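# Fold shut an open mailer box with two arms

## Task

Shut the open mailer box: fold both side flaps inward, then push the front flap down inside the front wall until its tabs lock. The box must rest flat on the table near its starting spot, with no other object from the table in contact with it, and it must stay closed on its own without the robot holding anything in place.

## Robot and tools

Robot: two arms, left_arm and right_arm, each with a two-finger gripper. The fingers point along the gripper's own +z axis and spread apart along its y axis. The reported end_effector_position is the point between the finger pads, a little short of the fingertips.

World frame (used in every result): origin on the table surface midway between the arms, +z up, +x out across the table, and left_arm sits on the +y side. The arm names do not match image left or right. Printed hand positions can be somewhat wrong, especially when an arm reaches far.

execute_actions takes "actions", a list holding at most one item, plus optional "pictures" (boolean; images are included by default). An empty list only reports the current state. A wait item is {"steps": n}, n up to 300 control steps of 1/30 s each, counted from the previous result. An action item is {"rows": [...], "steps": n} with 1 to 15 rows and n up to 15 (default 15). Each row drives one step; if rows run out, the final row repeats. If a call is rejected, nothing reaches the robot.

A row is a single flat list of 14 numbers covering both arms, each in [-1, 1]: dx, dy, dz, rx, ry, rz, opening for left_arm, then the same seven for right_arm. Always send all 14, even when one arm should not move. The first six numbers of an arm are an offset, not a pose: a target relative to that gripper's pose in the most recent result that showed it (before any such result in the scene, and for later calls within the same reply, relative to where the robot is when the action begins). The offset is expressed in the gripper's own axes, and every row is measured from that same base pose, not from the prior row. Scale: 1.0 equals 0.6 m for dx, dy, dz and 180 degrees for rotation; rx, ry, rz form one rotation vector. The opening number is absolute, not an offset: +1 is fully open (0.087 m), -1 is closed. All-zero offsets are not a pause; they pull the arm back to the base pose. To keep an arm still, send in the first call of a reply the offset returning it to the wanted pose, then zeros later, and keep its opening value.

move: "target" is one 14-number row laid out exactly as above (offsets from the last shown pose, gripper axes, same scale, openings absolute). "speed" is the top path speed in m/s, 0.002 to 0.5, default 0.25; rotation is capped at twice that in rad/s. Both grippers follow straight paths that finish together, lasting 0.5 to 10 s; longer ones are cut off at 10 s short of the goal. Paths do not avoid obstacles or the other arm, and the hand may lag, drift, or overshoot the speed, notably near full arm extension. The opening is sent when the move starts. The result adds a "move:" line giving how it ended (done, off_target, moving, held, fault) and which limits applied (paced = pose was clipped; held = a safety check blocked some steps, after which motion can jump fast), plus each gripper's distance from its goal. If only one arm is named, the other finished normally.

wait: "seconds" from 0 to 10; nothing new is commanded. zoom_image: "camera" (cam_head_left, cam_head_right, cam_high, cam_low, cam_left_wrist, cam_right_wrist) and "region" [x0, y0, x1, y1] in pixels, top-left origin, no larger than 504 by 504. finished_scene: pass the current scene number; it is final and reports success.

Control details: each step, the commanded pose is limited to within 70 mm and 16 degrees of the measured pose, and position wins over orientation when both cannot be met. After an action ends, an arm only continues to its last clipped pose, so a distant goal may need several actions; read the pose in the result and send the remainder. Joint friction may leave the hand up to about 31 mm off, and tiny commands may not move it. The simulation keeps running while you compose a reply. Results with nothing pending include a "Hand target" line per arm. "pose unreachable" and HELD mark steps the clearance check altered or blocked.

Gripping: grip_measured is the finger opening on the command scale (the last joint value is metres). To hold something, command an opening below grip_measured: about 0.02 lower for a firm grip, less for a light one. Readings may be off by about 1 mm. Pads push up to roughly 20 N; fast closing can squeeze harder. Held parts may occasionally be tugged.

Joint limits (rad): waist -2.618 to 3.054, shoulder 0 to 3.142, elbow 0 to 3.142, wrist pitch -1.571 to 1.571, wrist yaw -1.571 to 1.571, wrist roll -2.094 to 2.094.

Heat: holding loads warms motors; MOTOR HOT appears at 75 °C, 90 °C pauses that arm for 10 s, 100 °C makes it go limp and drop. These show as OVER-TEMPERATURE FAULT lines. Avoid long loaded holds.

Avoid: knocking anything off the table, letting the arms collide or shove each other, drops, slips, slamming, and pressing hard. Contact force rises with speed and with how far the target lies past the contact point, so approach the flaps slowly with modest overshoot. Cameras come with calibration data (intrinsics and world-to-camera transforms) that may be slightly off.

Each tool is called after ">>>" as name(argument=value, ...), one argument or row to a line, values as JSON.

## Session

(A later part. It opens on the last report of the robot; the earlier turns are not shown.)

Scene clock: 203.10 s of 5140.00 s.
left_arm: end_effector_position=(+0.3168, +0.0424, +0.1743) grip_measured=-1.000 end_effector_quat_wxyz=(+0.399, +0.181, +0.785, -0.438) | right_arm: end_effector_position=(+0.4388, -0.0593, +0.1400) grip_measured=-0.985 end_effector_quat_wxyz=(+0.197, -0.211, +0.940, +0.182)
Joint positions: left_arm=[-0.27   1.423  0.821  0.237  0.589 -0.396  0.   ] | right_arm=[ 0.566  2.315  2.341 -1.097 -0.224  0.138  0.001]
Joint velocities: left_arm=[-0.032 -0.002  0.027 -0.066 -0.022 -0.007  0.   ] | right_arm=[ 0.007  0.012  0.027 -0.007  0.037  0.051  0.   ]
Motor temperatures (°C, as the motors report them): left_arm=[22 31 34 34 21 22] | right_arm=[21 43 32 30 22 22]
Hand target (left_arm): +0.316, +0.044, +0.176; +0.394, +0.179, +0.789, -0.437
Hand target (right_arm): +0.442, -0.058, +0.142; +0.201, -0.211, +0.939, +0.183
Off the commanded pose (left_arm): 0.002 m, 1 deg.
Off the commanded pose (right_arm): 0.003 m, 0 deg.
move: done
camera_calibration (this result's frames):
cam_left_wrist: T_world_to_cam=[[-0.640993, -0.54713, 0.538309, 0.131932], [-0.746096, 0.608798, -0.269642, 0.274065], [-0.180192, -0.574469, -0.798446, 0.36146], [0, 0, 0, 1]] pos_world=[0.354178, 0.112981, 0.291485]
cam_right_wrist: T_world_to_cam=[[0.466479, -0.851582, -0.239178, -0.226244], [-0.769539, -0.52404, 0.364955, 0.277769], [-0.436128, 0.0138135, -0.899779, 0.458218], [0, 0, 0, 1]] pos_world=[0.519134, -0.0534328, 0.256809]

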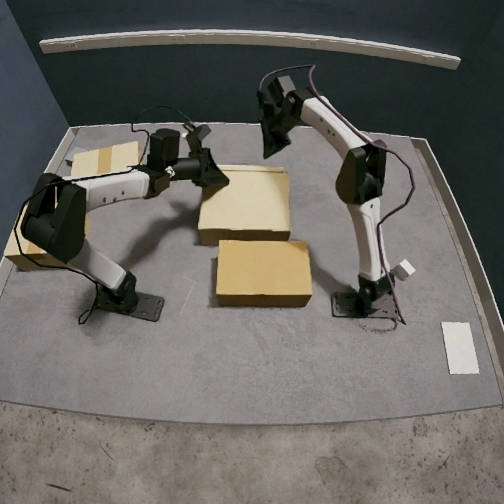

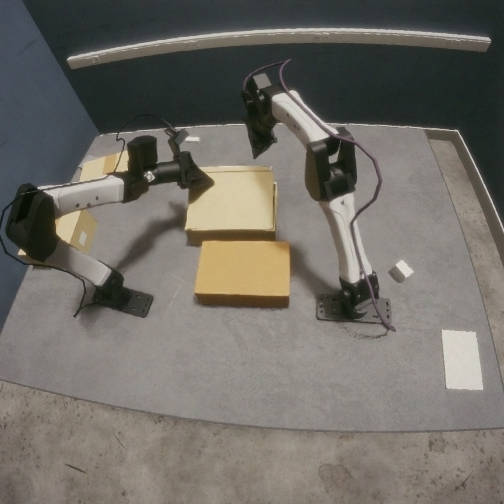

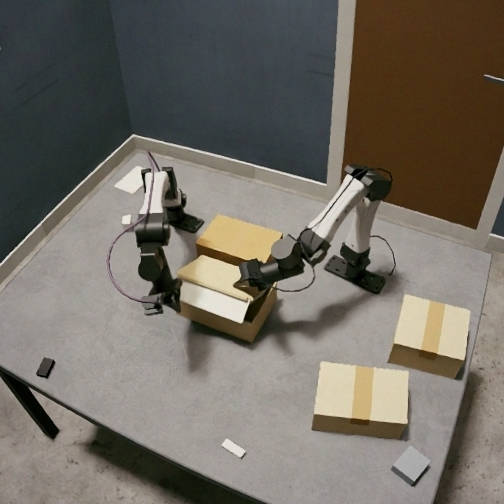

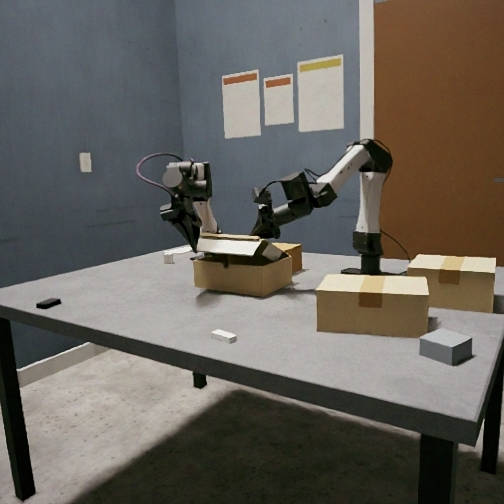

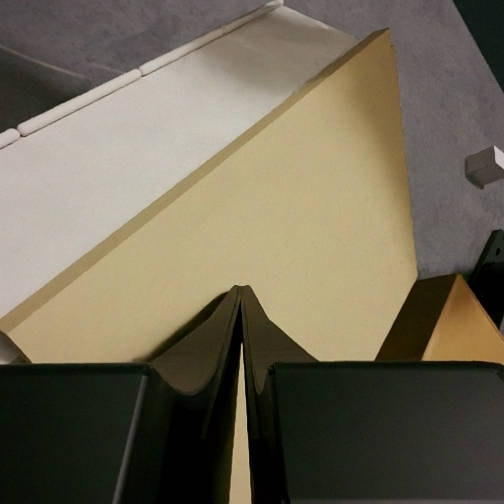

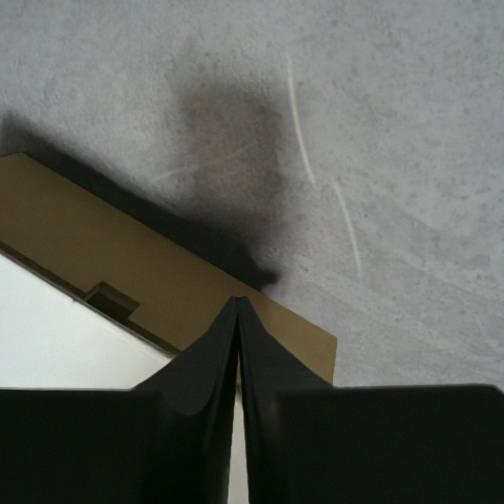

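>>> move(
  target=[-0.022,-0.016,-0.01,0,0,0,-1,0,0,0,0,0,0,-1],
  speed=0.04,
)

>>> move(
  target=[0,0,0,0,0,0,-1,0.093,0.087,-0.023,0,0.1,0,-1],
  speed=0.04,
)

Scene clock: 206.43 s of 5140.00 s.
left_arm: end_effector_position=(+0.3180, +0.0417, +0.1913) grip_measured=-1.000 end_effector_quat_wxyz=(+0.407, +0.184, +0.779, -0.440) | right_arm: end_effector_position=(+0.4391, -0.0591, +0.1406) grip_measured=-0.985 end_effector_quat_wxyz=(+0.198, -0.211, +0.940, +0.182)
Joint positions: left_arm=[-0.27   1.401  0.859  0.198  0.589 -0.396  0.   ] | right_arm=[ 0.566  2.315  2.343 -1.097 -0.224  0.138  0.001]
Joint velocities: left_arm=[ 0.012 -0.007 -0.002 -0.066 -0.037  0.051  0.   ] | right_arm=[-0.037 -0.012  0.007 -0.007 -0.022  0.125 -0.   ]
Motor temperatures (°C, as the motors report them): left_arm=[22 31 35 34 21 22] | right_arm=[21 43 32 30 22 22]
Hand target (left_arm): +0.316, +0.043, +0.192; +0.400, +0.181, +0.784, -0.439
Hand target (right_arm): +0.439, -0.059, +0.140; +0.197, -0.211, +0.940, +0.182
Off the commanded pose (left_arm): 0.002 m, 1 deg.
Off the commanded pose (right_arm): 0.001 m, 0 deg.
move: done
camera_calibration (this result's frames):
cam_left_wrist: T_world_to_cam=[[-0.651133, -0.542162, 0.531118, 0.127553], [-0.740685, 0.60659, -0.288851, 0.281974], [-0.165566, -0.581471, -0.796542, 0.370238], [0, 0, 0, 1]] pos_world=[0.353207, 0.113395, 0.308613]
cam_right_wrist: T_world_to_cam=[[0.466874, -0.851355, -0.239215, -0.226245], [-0.770141, -0.524386, 0.363183, 0.278333], [-0.434639, 0.0146679, -0.900486, 0.458388], [0, 0, 0, 1]] pos_world=[0.519217, -0.0533849, 0.257565]

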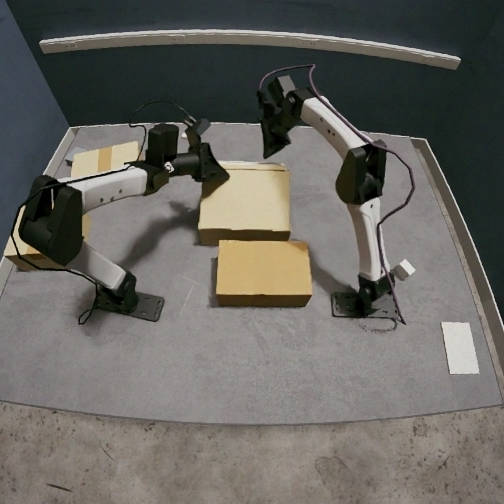

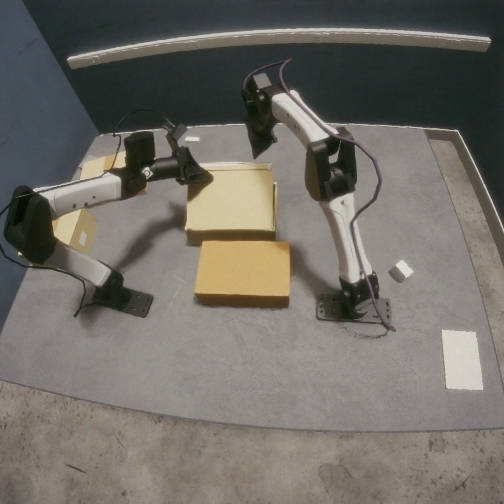

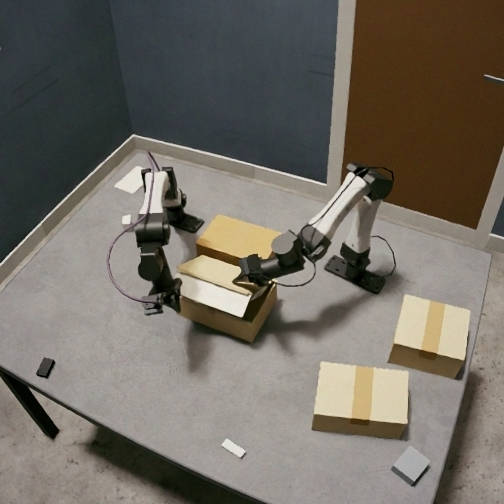

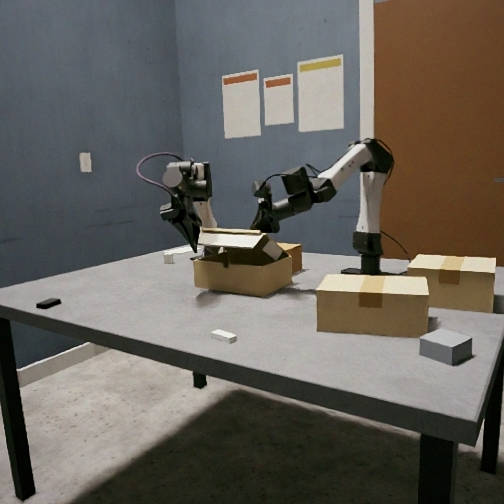

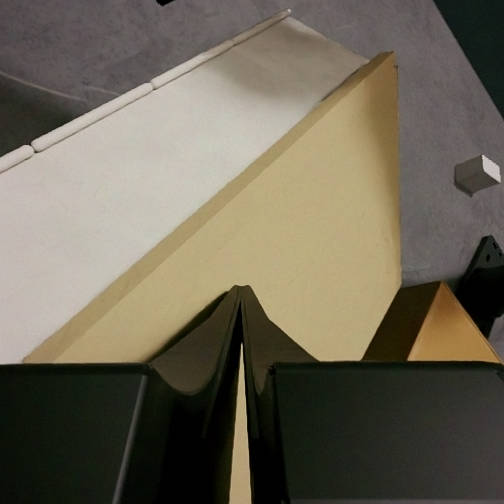

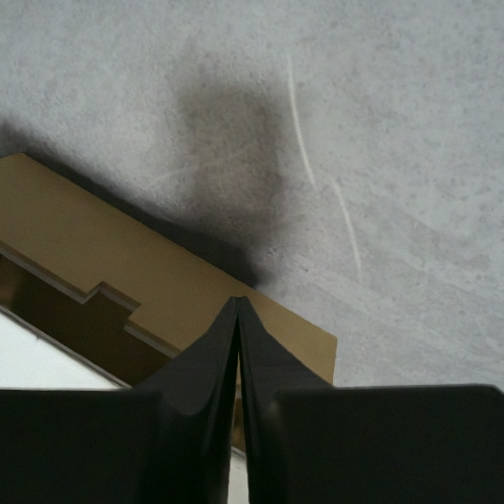

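Scene clock: 210.60 s of 5140.00 s.
left_arm: end_effector_position=(+0.3178, +0.0416, +0.1915) grip_measured=-1.000 end_effector_quat_wxyz=(+0.407, +0.184, +0.779, -0.441) | right_arm: end_effector_position=(+0.3762, -0.0382, +0.1419) grip_measured=-0.985 end_effector_quat_wxyz=(+0.087, -0.235, +0.955, +0.158)
Joint positions: left_arm=[-0.27   1.401  0.859  0.198  0.591 -0.396  0.   ] | right_arm=[ 0.665  2.534  2.802 -1.555 -0.227  0.171  0.001]
Joint velocities: left_arm=[-0.002 -0.012 -0.017  0.007 -0.007 -0.037  0.   ] | right_arm=[ 0.002  0.002 -0.007  0.007  0.022  0.037 -0.001]
Motor temperatures (°C, as the motors report them): left_arm=[22 31 35 34 21 22] | right_arm=[21 44 32 30 22 22]
Hand target (left_arm): +0.318, +0.042, +0.191; +0.407, +0.183, +0.779, -0.440
Hand target (right_arm): +0.365, -0.038, +0.141; +0.067, -0.233, +0.957, +0.157
Off the commanded pose (left_arm): 0.000 m, 0 deg.
Off the commanded pose (right_arm): 0.012 m, 5 deg.
joint sent to its limit (right arm) — the command would take joint 4 (wrist pitch) past its lower limit, so that joint was sent only as far as its limit.
move: off_target (right_arm)
camera_calibration (this result's frames):
cam_left_wrist: T_world_to_cam=[[-0.651979, -0.540893, 0.531375, 0.127449], [-0.739776, 0.607472, -0.289326, 0.281715], [-0.166301, -0.581733, -0.796198, 0.370405], [0, 0, 0, 1]] pos_world=[0.353099, 0.113279, 0.3087]
cam_right_wrist: T_world_to_cam=[[0.478899, -0.844496, -0.239756, -0.182993], [-0.642271, -0.523236, 0.5601, 0.164392], [-0.598451, -0.114243, -0.792972, 0.473282], [0, 0, 0, 1]] pos_world=[0.476456, -0.014452, 0.23935]

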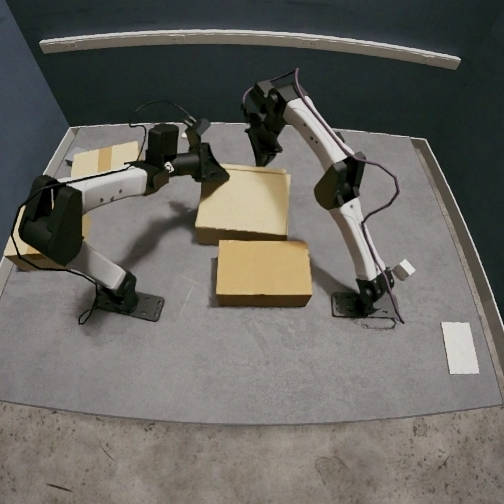

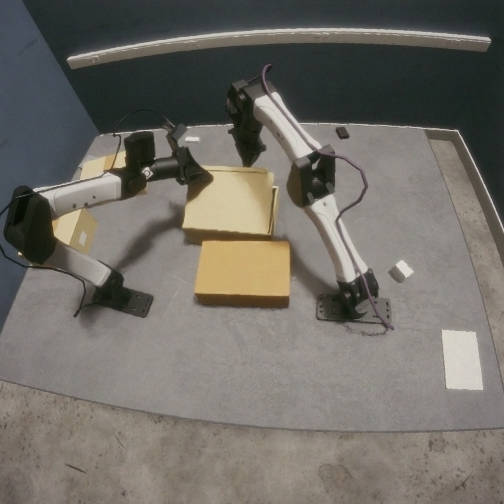

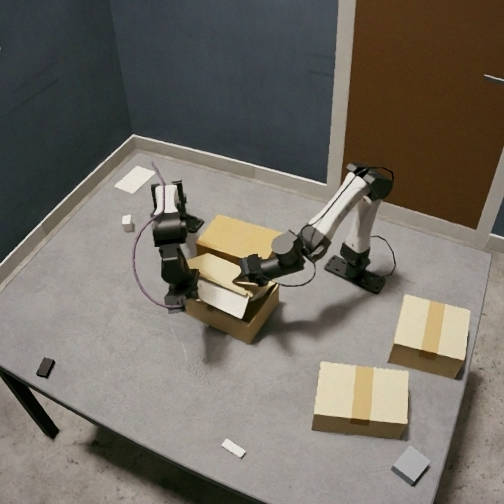

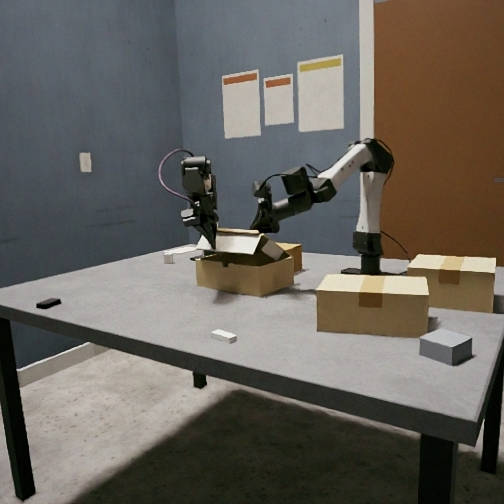

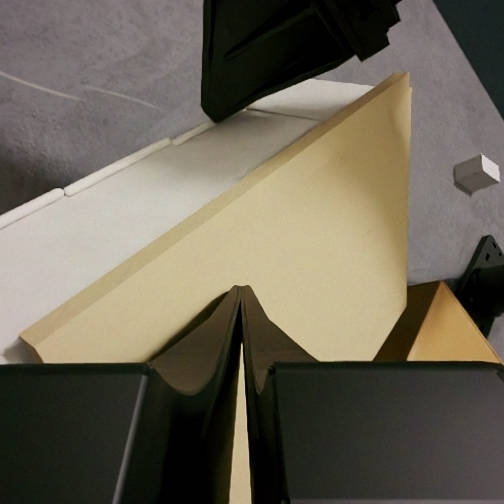

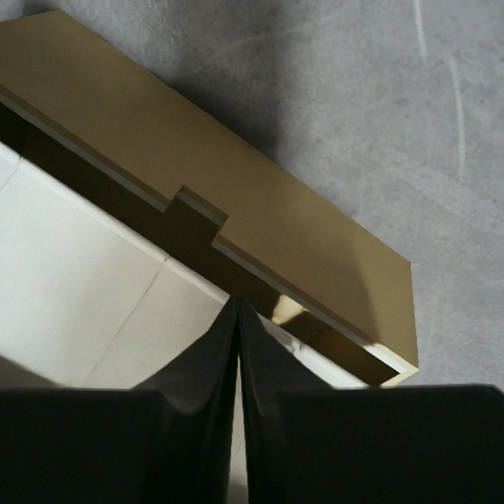

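>>> move(
  target=[0,0,0,0,0,0,-1,0.05,0.018,0.019,0,0,0,-1],
  speed=0.03,
)

Scene clock: 214.60 s of 5140.00 s.
left_arm: end_effector_position=(+0.3178, +0.0416, +0.1915) grip_measured=-1.000 end_effector_quat_wxyz=(+0.407, +0.184, +0.779, -0.441) | right_arm: end_effector_position=(+0.3489, -0.0414, +0.1204) grip_measured=-0.985 end_effector_quat_wxyz=(+0.079, -0.235, +0.957, +0.153)
Joint positions: left_arm=[-0.27   1.401  0.859  0.198  0.591 -0.396  0.   ] | right_arm=[ 0.695  2.271  2.233 -1.26  -0.216  0.198  0.001]
Joint velocities: left_arm=[ 0.012  0.032 -0.007  0.037  0.051 -0.007  0.   ] | right_arm=[ 0.002  0.007 -0.002 -0.051  0.022  0.037  0.001]
Motor temperatures (°C, as the motors report them): left_arm=[22 31 35 34 21 22] | right_arm=[21 44 32 29 22 22]
Hand target (left_arm): +0.318, +0.042, +0.191; +0.407, +0.184, +0.779, -0.441
Hand target (right_arm): +0.345, -0.038, +0.126; +0.086, -0.235, +0.955, +0.157
Off the commanded pose (left_arm): 0.000 m, 0 deg.
Off the commanded pose (right_arm): 0.008 m, 1 deg.
move: done
camera_calibration (this result's frames):
cam_left_wrist: T_world_to_cam=[[-0.651979, -0.540893, 0.531375, 0.127449], [-0.739776, 0.607472, -0.289326, 0.281715], [-0.166301, -0.581733, -0.796198, 0.370405], [0, 0, 0, 1]] pos_world=[0.353099, 0.113279, 0.3087]
cam_right_wrist: T_world_to_cam=[[0.477181, -0.846823, -0.234924, -0.177857], [-0.634518, -0.516949, 0.574587, 0.153047], [-0.608017, -0.125119, -0.784003, 0.441406], [0, 0, 0, 1]] pos_world=[0.450364, -0.016268, 0.216342]

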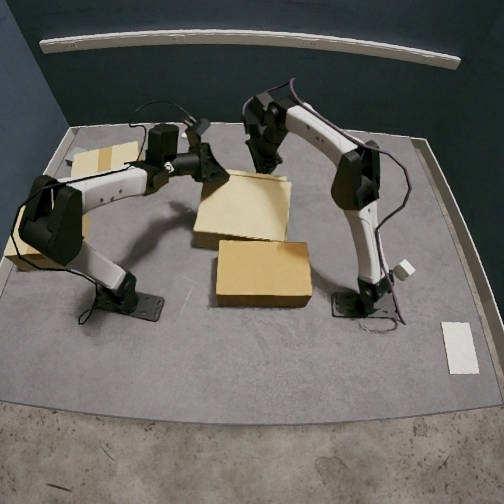

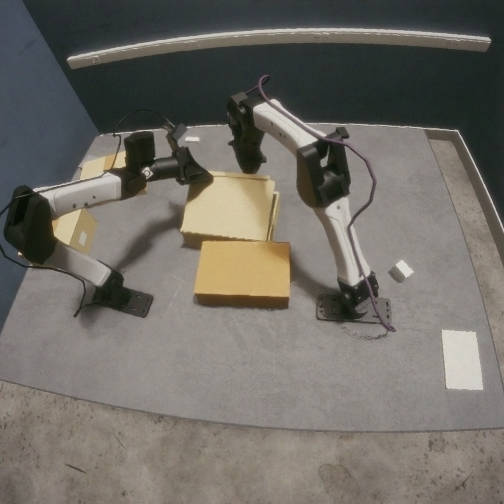

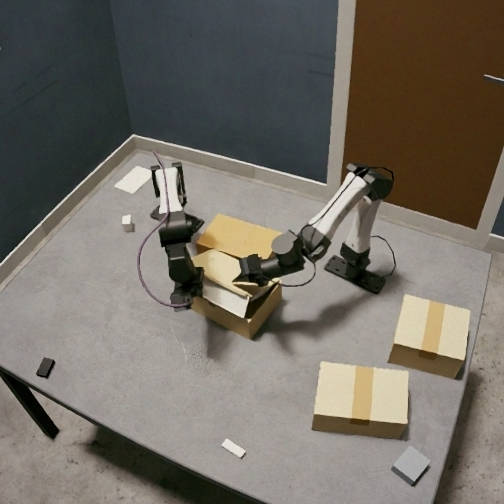

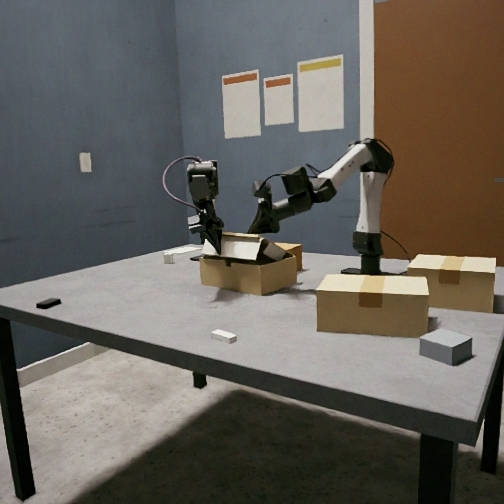

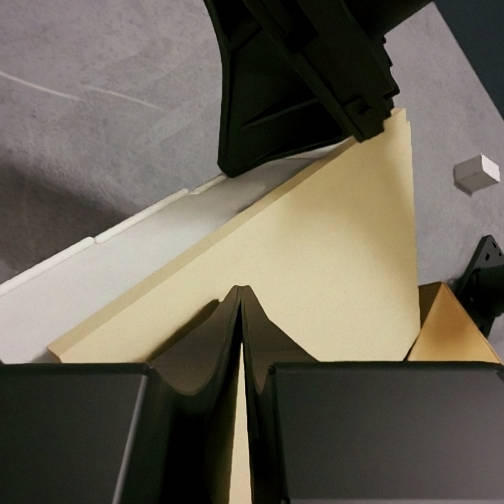

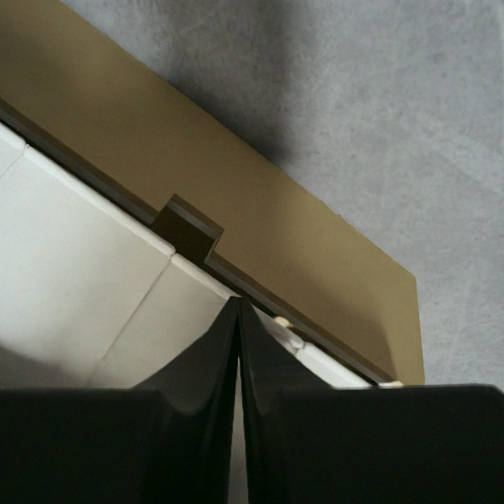

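>>> move(
  target=[0.096,0.012,0,0,0,0,-1,0.01,-0.01,0.039,0,0,0,-1],
  speed=0.03,
)

Scene clock: 219.43 s of 5140.00 s.
left_arm: end_effector_position=(+0.2946, +0.0401, +0.1511) grip_measured=-1.000 end_effector_quat_wxyz=(+0.416, +0.186, +0.772, -0.442) | right_arm: end_effector_position=(+0.3491, -0.0414, +0.0909) grip_measured=-0.985 end_effector_quat_wxyz=(+0.072, -0.234, +0.958, +0.150)
Joint positions: left_arm=[-0.313  1.385  0.651  0.421  0.549 -0.412  0.   ] | right_arm=[ 0.695  2.271  2.116 -1.16  -0.216  0.198  0.001]
Joint velocities: left_arm=[-0.022  0.017 -0.017  0.051  0.051 -0.051  0.   ] | right_arm=[-0.002 -0.002  0.002 -0.125 -0.037  0.081  0.001]
Motor temperatures (°C, as the motors report them): left_arm=[22 31 35 35 21 22] | right_arm=[21 45 32 29 22 22]
Hand target (left_arm): +0.288, +0.041, +0.142; +0.407, +0.184, +0.778, -0.441
Hand target (right_arm): +0.348, -0.041, +0.095; +0.079, -0.235, +0.957, +0.153
Off the commanded pose (left_arm): 0.012 m, 1 deg.
Off the commanded pose (right_arm): 0.005 m, 1 deg.
move: off_target (left_arm)
camera_calibration (this result's frames):
cam_left_wrist: T_world_to_cam=[[-0.662545, -0.536618, 0.522566, 0.137235], [-0.734022, 0.60408, -0.310319, 0.255366], [-0.149149, -0.589176, -0.79412, 0.328418], [0, 0, 0, 1]] pos_world=[0.327352, 0.112877, 0.268334]
cam_right_wrist: T_world_to_cam=[[0.473763, -0.849423, -0.232444, -0.183958], [-0.62722, -0.510736, 0.588, 0.166662], [-0.618178, -0.132779, -0.774742, 0.420759], [0, 0, 0, 1]] pos_world=[0.45179, -0.0152697, 0.185222]

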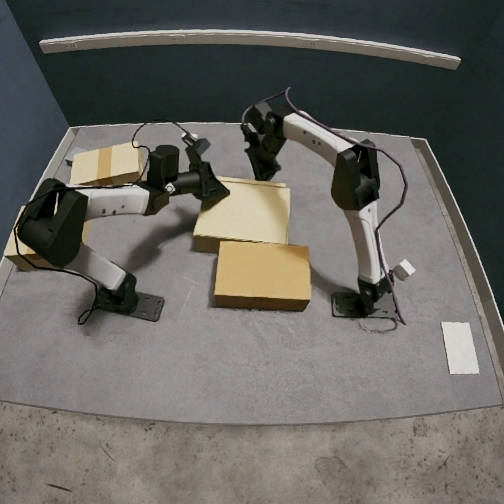

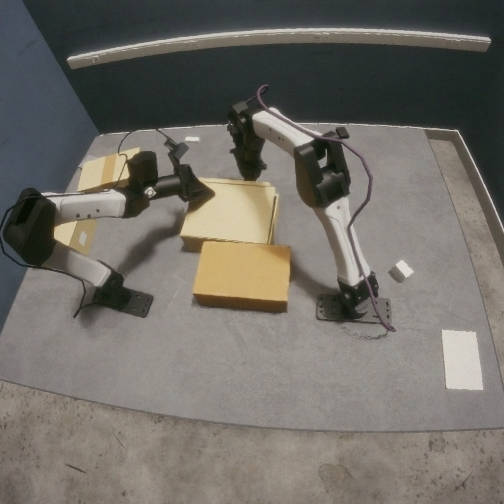

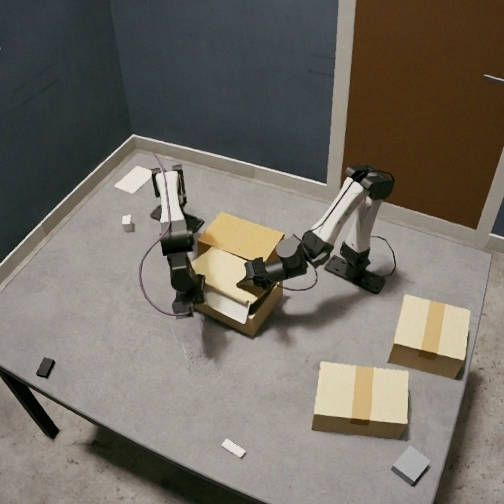

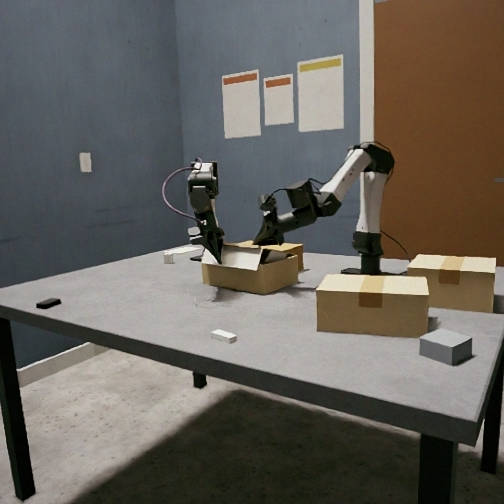

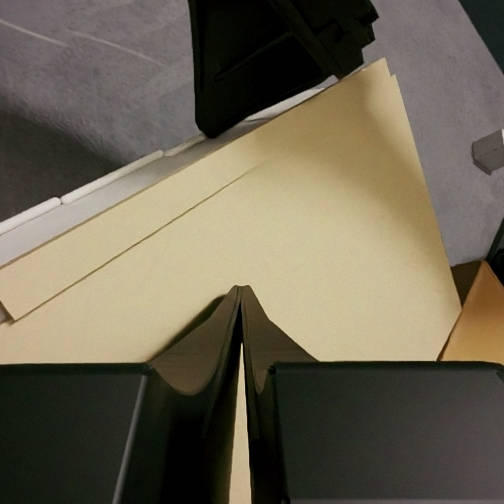

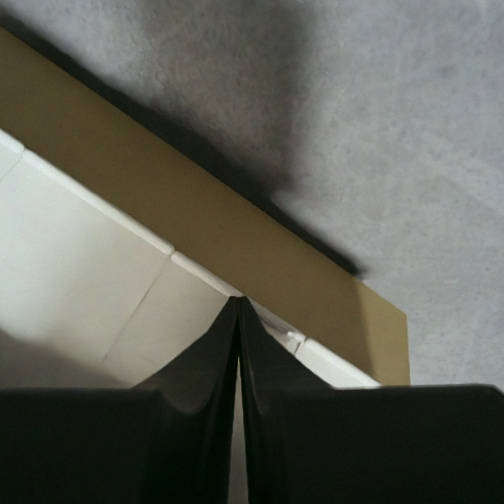

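>>> move(
  target=[-0.072,0.028,-0.135,0.2,0,0,-1,-0.057,0.012,-0.15,0,0,0,-1],
  speed=0.1,
)

>>> move(
  target=[0,0,0,0,0,0,-0.1,0,0,0,0,0,0,-1],
)

Scene clock: 226.33 s of 5140.00 s.
left_arm: end_effector_position=(+0.2885, +0.1193, +0.1934) grip_measured=-1.000 end_effector_quat_wxyz=(+0.335, +0.312, +0.623, -0.634) | right_arm: end_effector_position=(+0.3694, -0.0458, +0.1686) grip_measured=-0.985 end_effector_quat_wxyz=(+0.102, -0.227, +0.955, +0.162)
Joint positions: left_arm=[ 0.114  1.72   0.7    1.371  1.49  -0.969  0.   ] | right_arm=[ 0.66   2.449  2.753 -1.558 -0.223  0.185  0.001]
Joint velocities: left_arm=[-0.007  0.105  0.007  0.432 -0.081 -0.344  0.   ] | right_arm=[ 0.017  0.007  0.007  0.007 -0.022  0.037 -0.   ]
Motor temperatures (°C, as the motors report them): left_arm=[22 31 35 35 21 22] | right_arm=[21 46 32 29 22 22]
Hand target (left_arm): +0.292, +0.122, +0.194; +0.338, +0.313, +0.622, -0.633
Hand target (right_arm): +0.369, -0.049, +0.185; +0.115, -0.226, +0.952, +0.170
Off the commanded pose (left_arm): 0.006 m, 4 deg.
Off the commanded pose (right_arm): 0.017 m, 4 deg.
joint sent to its limit (right arm) — the command would take joint 4 (wrist pitch) past its lower limit, so that joint was sent only as far as its limit.
After step 90, 0.37 s passed at rest.
move: off_target (left_arm, right_arm)
camera_calibration (this result's frames):
cam_left_wrist: T_world_to_cam=[[-0.818871, 0.0018579, 0.573974, 0.124462], [-0.376376, 0.753251, -0.539401, 0.139571], [-0.433349, -0.65773, -0.616116, 0.463545], [0, 0, 0, 1]] pos_world=[0.355327, 0.199524, 0.289445]
cam_right_wrist: T_world_to_cam=[[0.468639, -0.849249, -0.243215, -0.175604], [-0.665053, -0.520393, 0.535627, 0.153797], [-0.581448, -0.0892649, -0.808672, 0.487104], [0, 0, 0, 1]] pos_world=[0.467804, -0.0256153, 0.26882]

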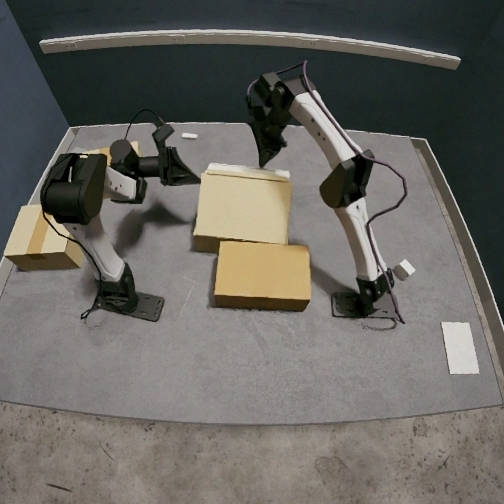

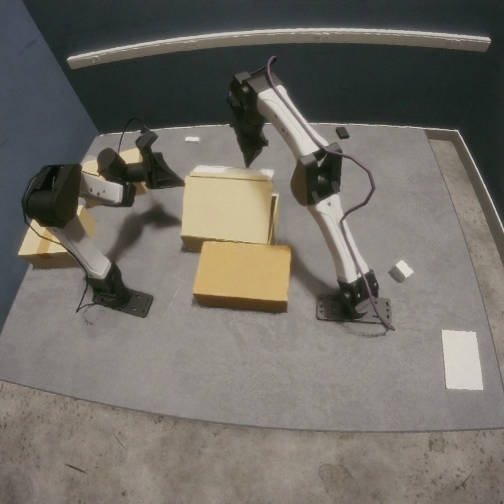

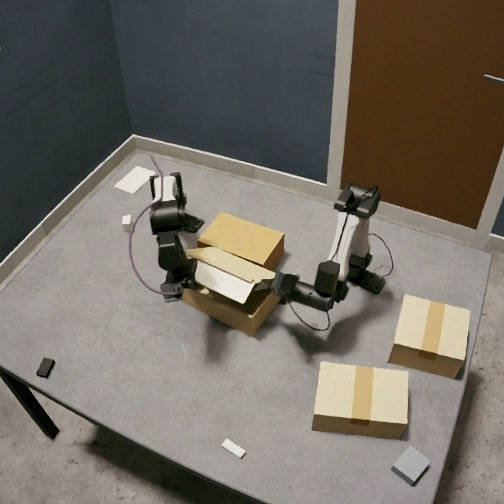

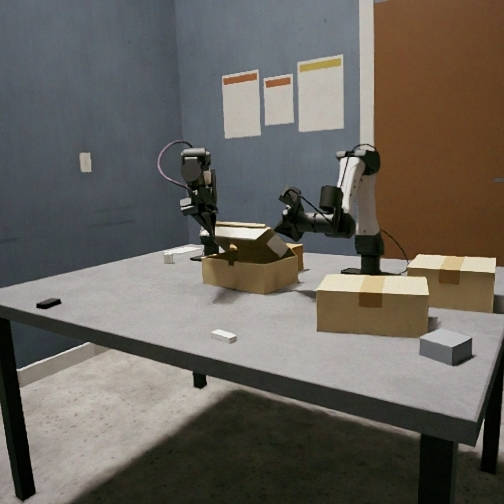

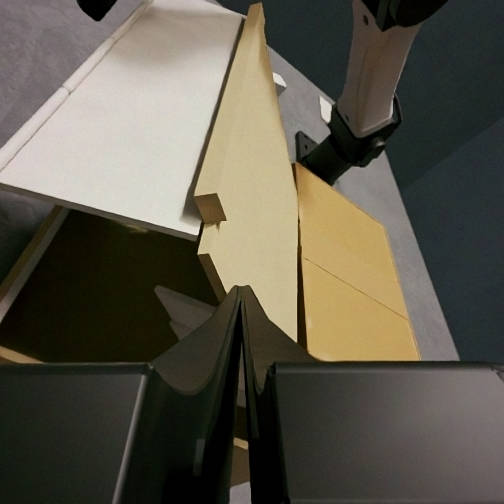

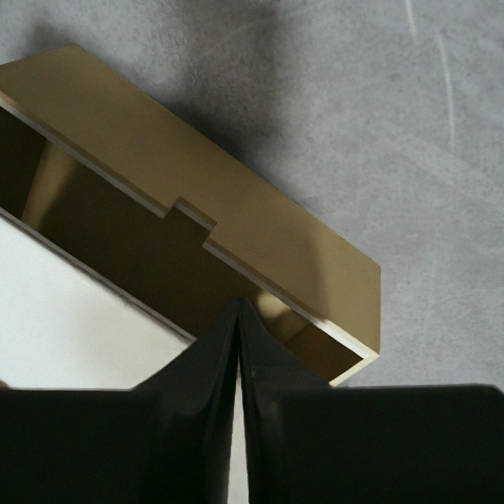

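Scene clock: 226.83 s of 5140.00 s.
left_arm: end_effector_position=(+0.2884, +0.1193, +0.1934) grip_measured=-0.100 end_effector_quat_wxyz=(+0.335, +0.313, +0.623, -0.634) | right_arm: end_effector_position=(+0.3694, -0.0458, +0.1686) grip_measured=-0.985 end_effector_quat_wxyz=(+0.102, -0.227, +0.955, +0.162)
Joint positions: left_arm=[ 0.114  1.721  0.7    1.374  1.491 -0.971  0.039] | right_arm=[ 0.66   2.449  2.753 -1.558 -0.223  0.185  0.001]
Joint velocities: left_arm=[ 0.002 -0.002 -0.007 -0.007 -0.022  0.007 -0.001] | right_arm=[ 0.007  0.012 -0.022  0.051 -0.022  0.022 -0.   ]
Motor temperatures (°C, as the motors report them): left_arm=[22 31 35 35 21 22] | right_arm=[21 46 32 29 22 22]
Hand target (left_arm): +0.288, +0.119, +0.193; +0.335, +0.312, +0.623, -0.634
Hand target (right_arm): +0.369, -0.046, +0.169; +0.102, -0.227, +0.955, +0.162
Off the commanded pose (left_arm): 0.000 m, 0 deg.
Off the commanded pose (right_arm): 0.000 m, 0 deg.
move: done
camera_calibration (this result's frames):
cam_left_wrist: T_world_to_cam=[[-0.819092, 0.00221345, 0.573658, 0.124504], [-0.375858, 0.753388, -0.539572, 0.139407], [-0.433381, -0.657573, -0.616262, 0.463538], [0, 0, 0, 1]] pos_world=[0.355266, 0.199507, 0.289458]
cam_right_wrist: T_world_to_cam=[[0.468639, -0.849249, -0.243215, -0.175604], [-0.665053, -0.520393, 0.535627, 0.153797], [-0.581448, -0.0892649, -0.808672, 0.487104], [0, 0, 0, 1]] pos_world=[0.467804, -0.0256153, 0.26882]

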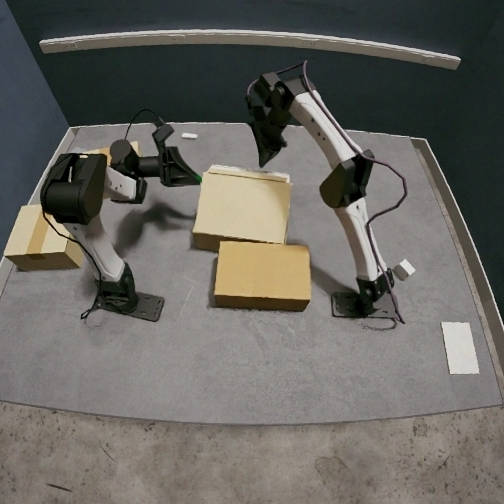

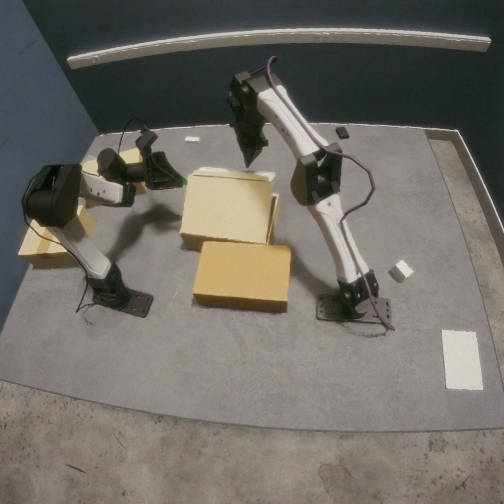

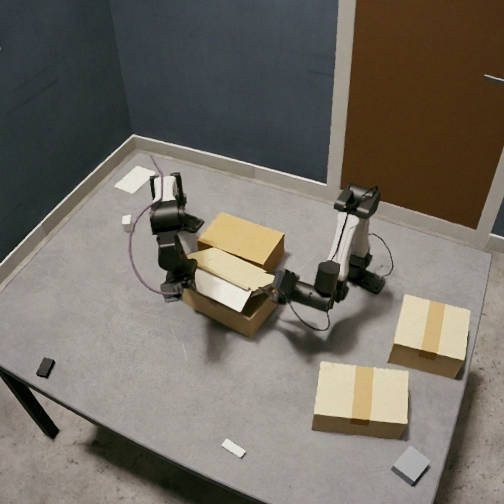

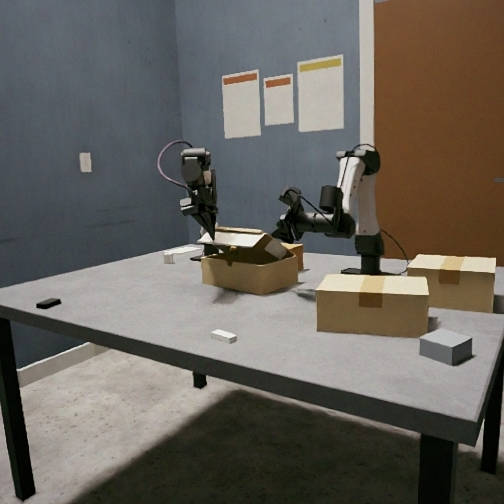

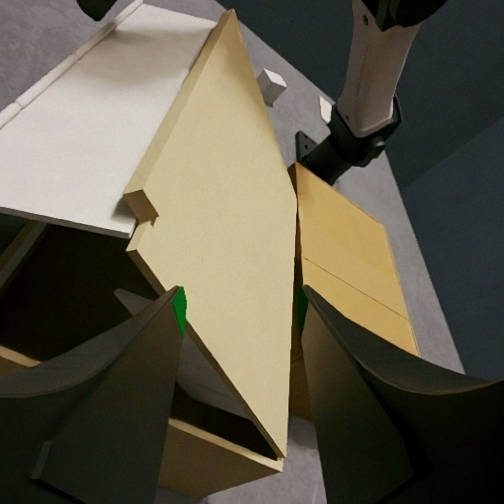

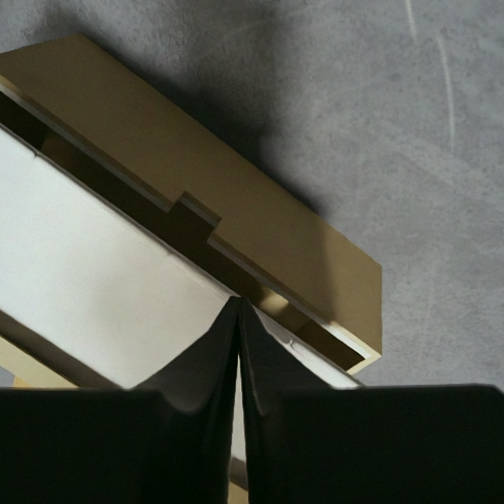

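>>> move(
  target=[0,0,-0.06,0,0,0,-0.1, 0,0,0,0,0,0,-1],
  speed=0.08,
)

>>> move(
  target=[0,0.035,0,0,0,-0.05,-0.1, 0,0,0,0,0,0,-1],
  speed=0.08,
)

Scene clock: 235.93 s of 5140.00 s.
left_arm: end_effector_position=(+0.2923, +0.1528, +0.1939) grip_measured=-0.100 end_effector_quat_wxyz=(+0.343, +0.309, +0.636, -0.618) | right_arm: end_effector_position=(+0.3694, -0.0458, +0.1686) grip_measured=-0.985 end_effector_quat_wxyz=(+0.102, -0.227, +0.955, +0.162)
Joint positions: left_arm=[ 0.223  1.721  0.7    1.454  1.57  -1.045  0.039] | right_arm=[ 0.66   2.449  2.753 -1.558 -0.223  0.185  0.001]
Joint velocities: left_arm=[-0.007  0.017 -0.007 -0.007  0.007 -0.095 -0.   ] | right_arm=[ 0.007 -0.002 -0.007  0.037 -0.051 -0.007 -0.   ]
Motor temperatures (°C, as the motors report them): left_arm=[22 31 35 33 21 22] | right_arm=[21 46 32 29 22 22]
Hand target (left_arm): +0.288, +0.155, +0.192; +0.339, +0.308, +0.638, -0.619
Hand target (right_arm): +0.369, -0.046, +0.169; +0.102, -0.227, +0.955, +0.162
Off the commanded pose (left_arm): 0.005 m, 3 deg.
Off the commanded pose (right_arm): 0.000 m, 0 deg.
joint sent to its limit (left arm) — the command would take joint 5 (wrist yaw) past its upper limit, so that joint was sent only as far as its limit.
After step 90, 5.33 s passed at rest.
move: off_target (left_arm)
camera_calibration (this result's frames):
cam_left_wrist: T_world_to_cam=[[-0.821911, -0.041171, 0.568126, 0.135831], [-0.397961, 0.755098, -0.521012, 0.118444], [-0.407541, -0.654318, -0.637008, 0.483513], [0, 0, 0, 1]] pos_world=[0.355829, 0.232526, 0.292543]
cam_right_wrist: T_world_to_cam=[[0.468639, -0.849249, -0.243215, -0.175604], [-0.665053, -0.520393, 0.535627, 0.153797], [-0.581448, -0.0892649, -0.808672, 0.487104], [0, 0, 0, 1]] pos_world=[0.467804, -0.0256153, 0.26882]

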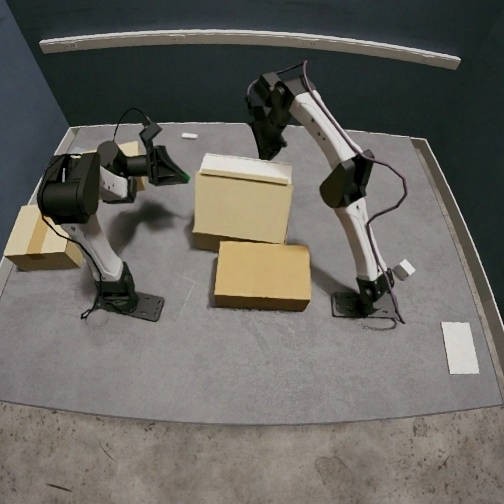

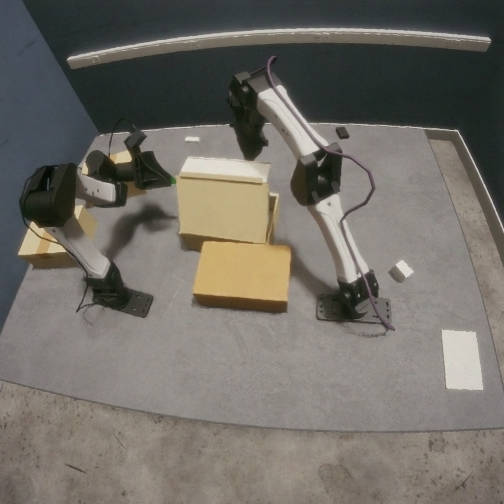

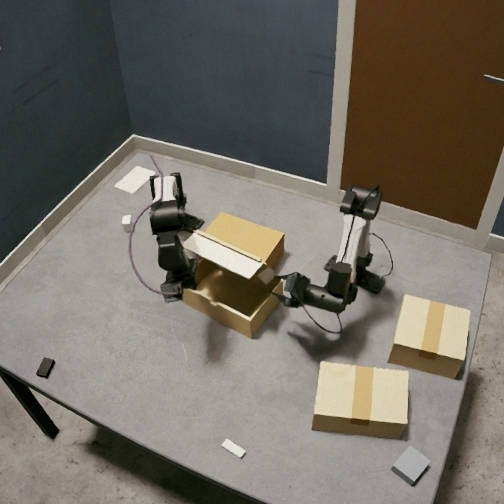

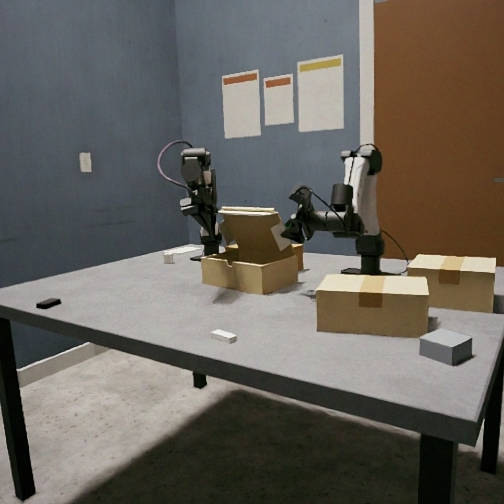

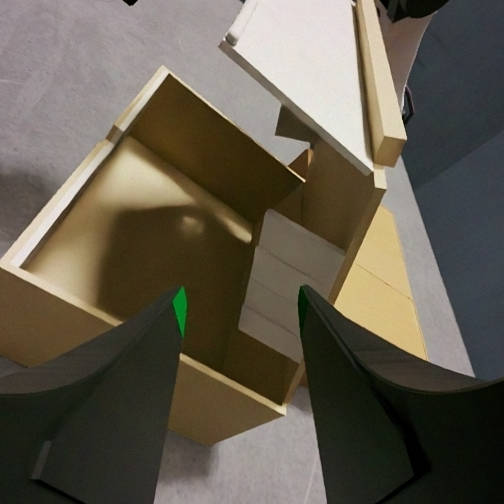

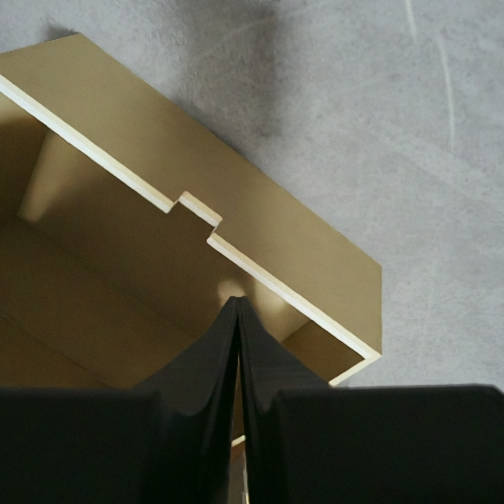

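Scene clock: 237.30 s of 5140.00 s.
left_arm: end_effector_position=(+0.3050, +0.1535, +0.1835) grip_measured=-0.100 end_effector_quat_wxyz=(+0.303, +0.267, +0.655, -0.639) | right_arm: end_effector_position=(+0.3694, -0.0458, +0.1686) grip_measured=-0.985 end_effector_quat_wxyz=(+0.102, -0.227, +0.955, +0.162)
Joint positions: left_arm=[ 0.223  1.808  0.749  1.451  1.57  -1.133  0.039] | right_arm=[ 0.66   2.449  2.753 -1.558 -0.223  0.185  0.001]
Joint velocities: left_arm=[ 0.007 -0.007  0.002 -0.051 -0.007 -0.081 -0.   ] | right_arm=[-0.012  0.007 -0.002 -0.051  0.007  0.007 -0.   ]
Motor temperatures (°C, as the motors report them): left_arm=[22 31 35 33 21 22] | right_arm=[21 46 32 29 22 22]
Hand target (left_arm): +0.309, +0.154, +0.181; +0.294, +0.258, +0.658, -0.643
Hand target (right_arm): +0.369, -0.046, +0.169; +0.102, -0.227, +0.955, +0.162
Off the commanded pose (left_arm): 0.005 m, 2 deg.
Off the commanded pose (right_arm): 0.000 m, 0 deg.
move: done
camera_calibration (this result's frames):
cam_left_wrist: T_world_to_cam=[[-0.741896, -0.0367436, 0.669508, 0.10853], [-0.462071, 0.751567, -0.470783, 0.128469], [-0.485882, -0.658632, -0.574563, 0.495662], [0, 0, 0, 1]] pos_world=[0.380713, 0.233894, 0.272609]
cam_right_wrist: T_world_to_cam=[[0.468639, -0.849249, -0.243215, -0.175604], [-0.665053, -0.520393, 0.535627, 0.153797], [-0.581448, -0.0892649, -0.808672, 0.487104], [0, 0, 0, 1]] pos_world=[0.467804, -0.0256153, 0.26882]

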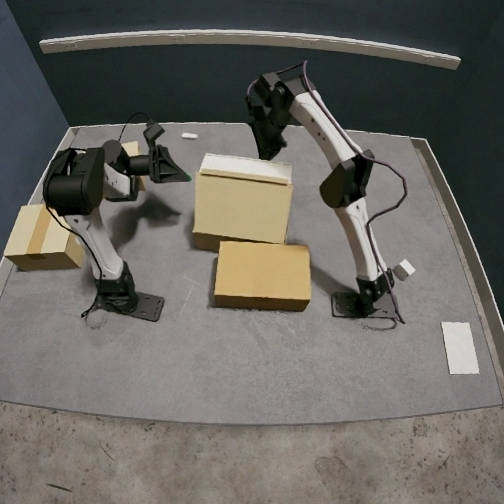

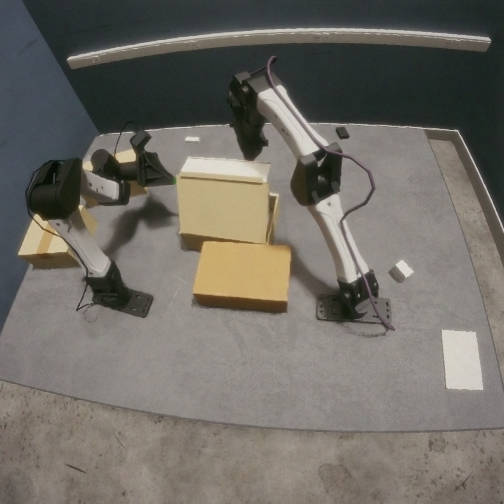

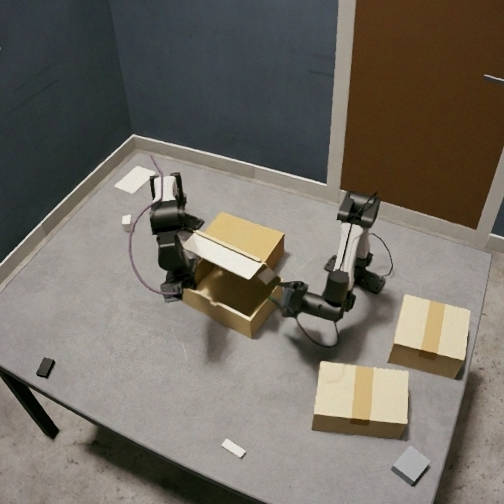

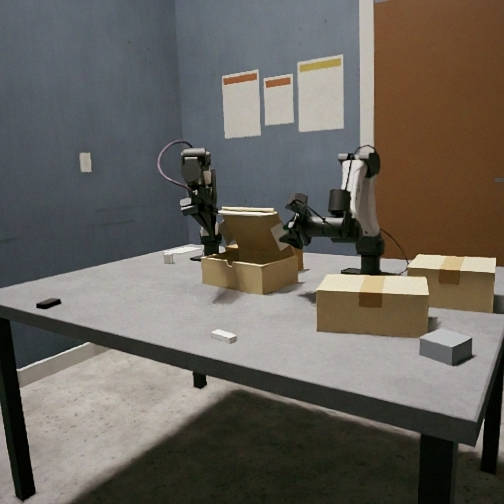

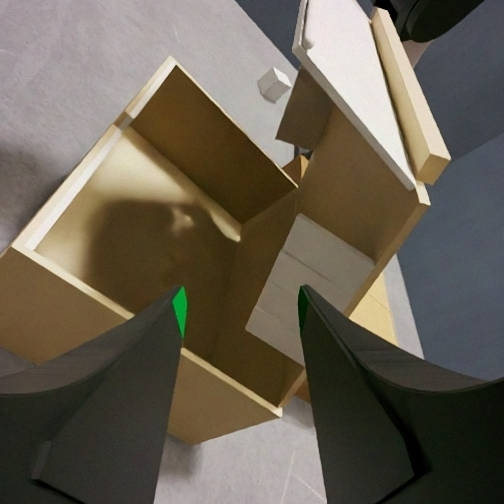

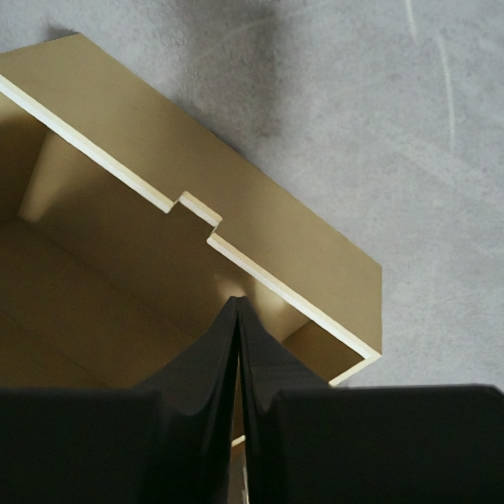

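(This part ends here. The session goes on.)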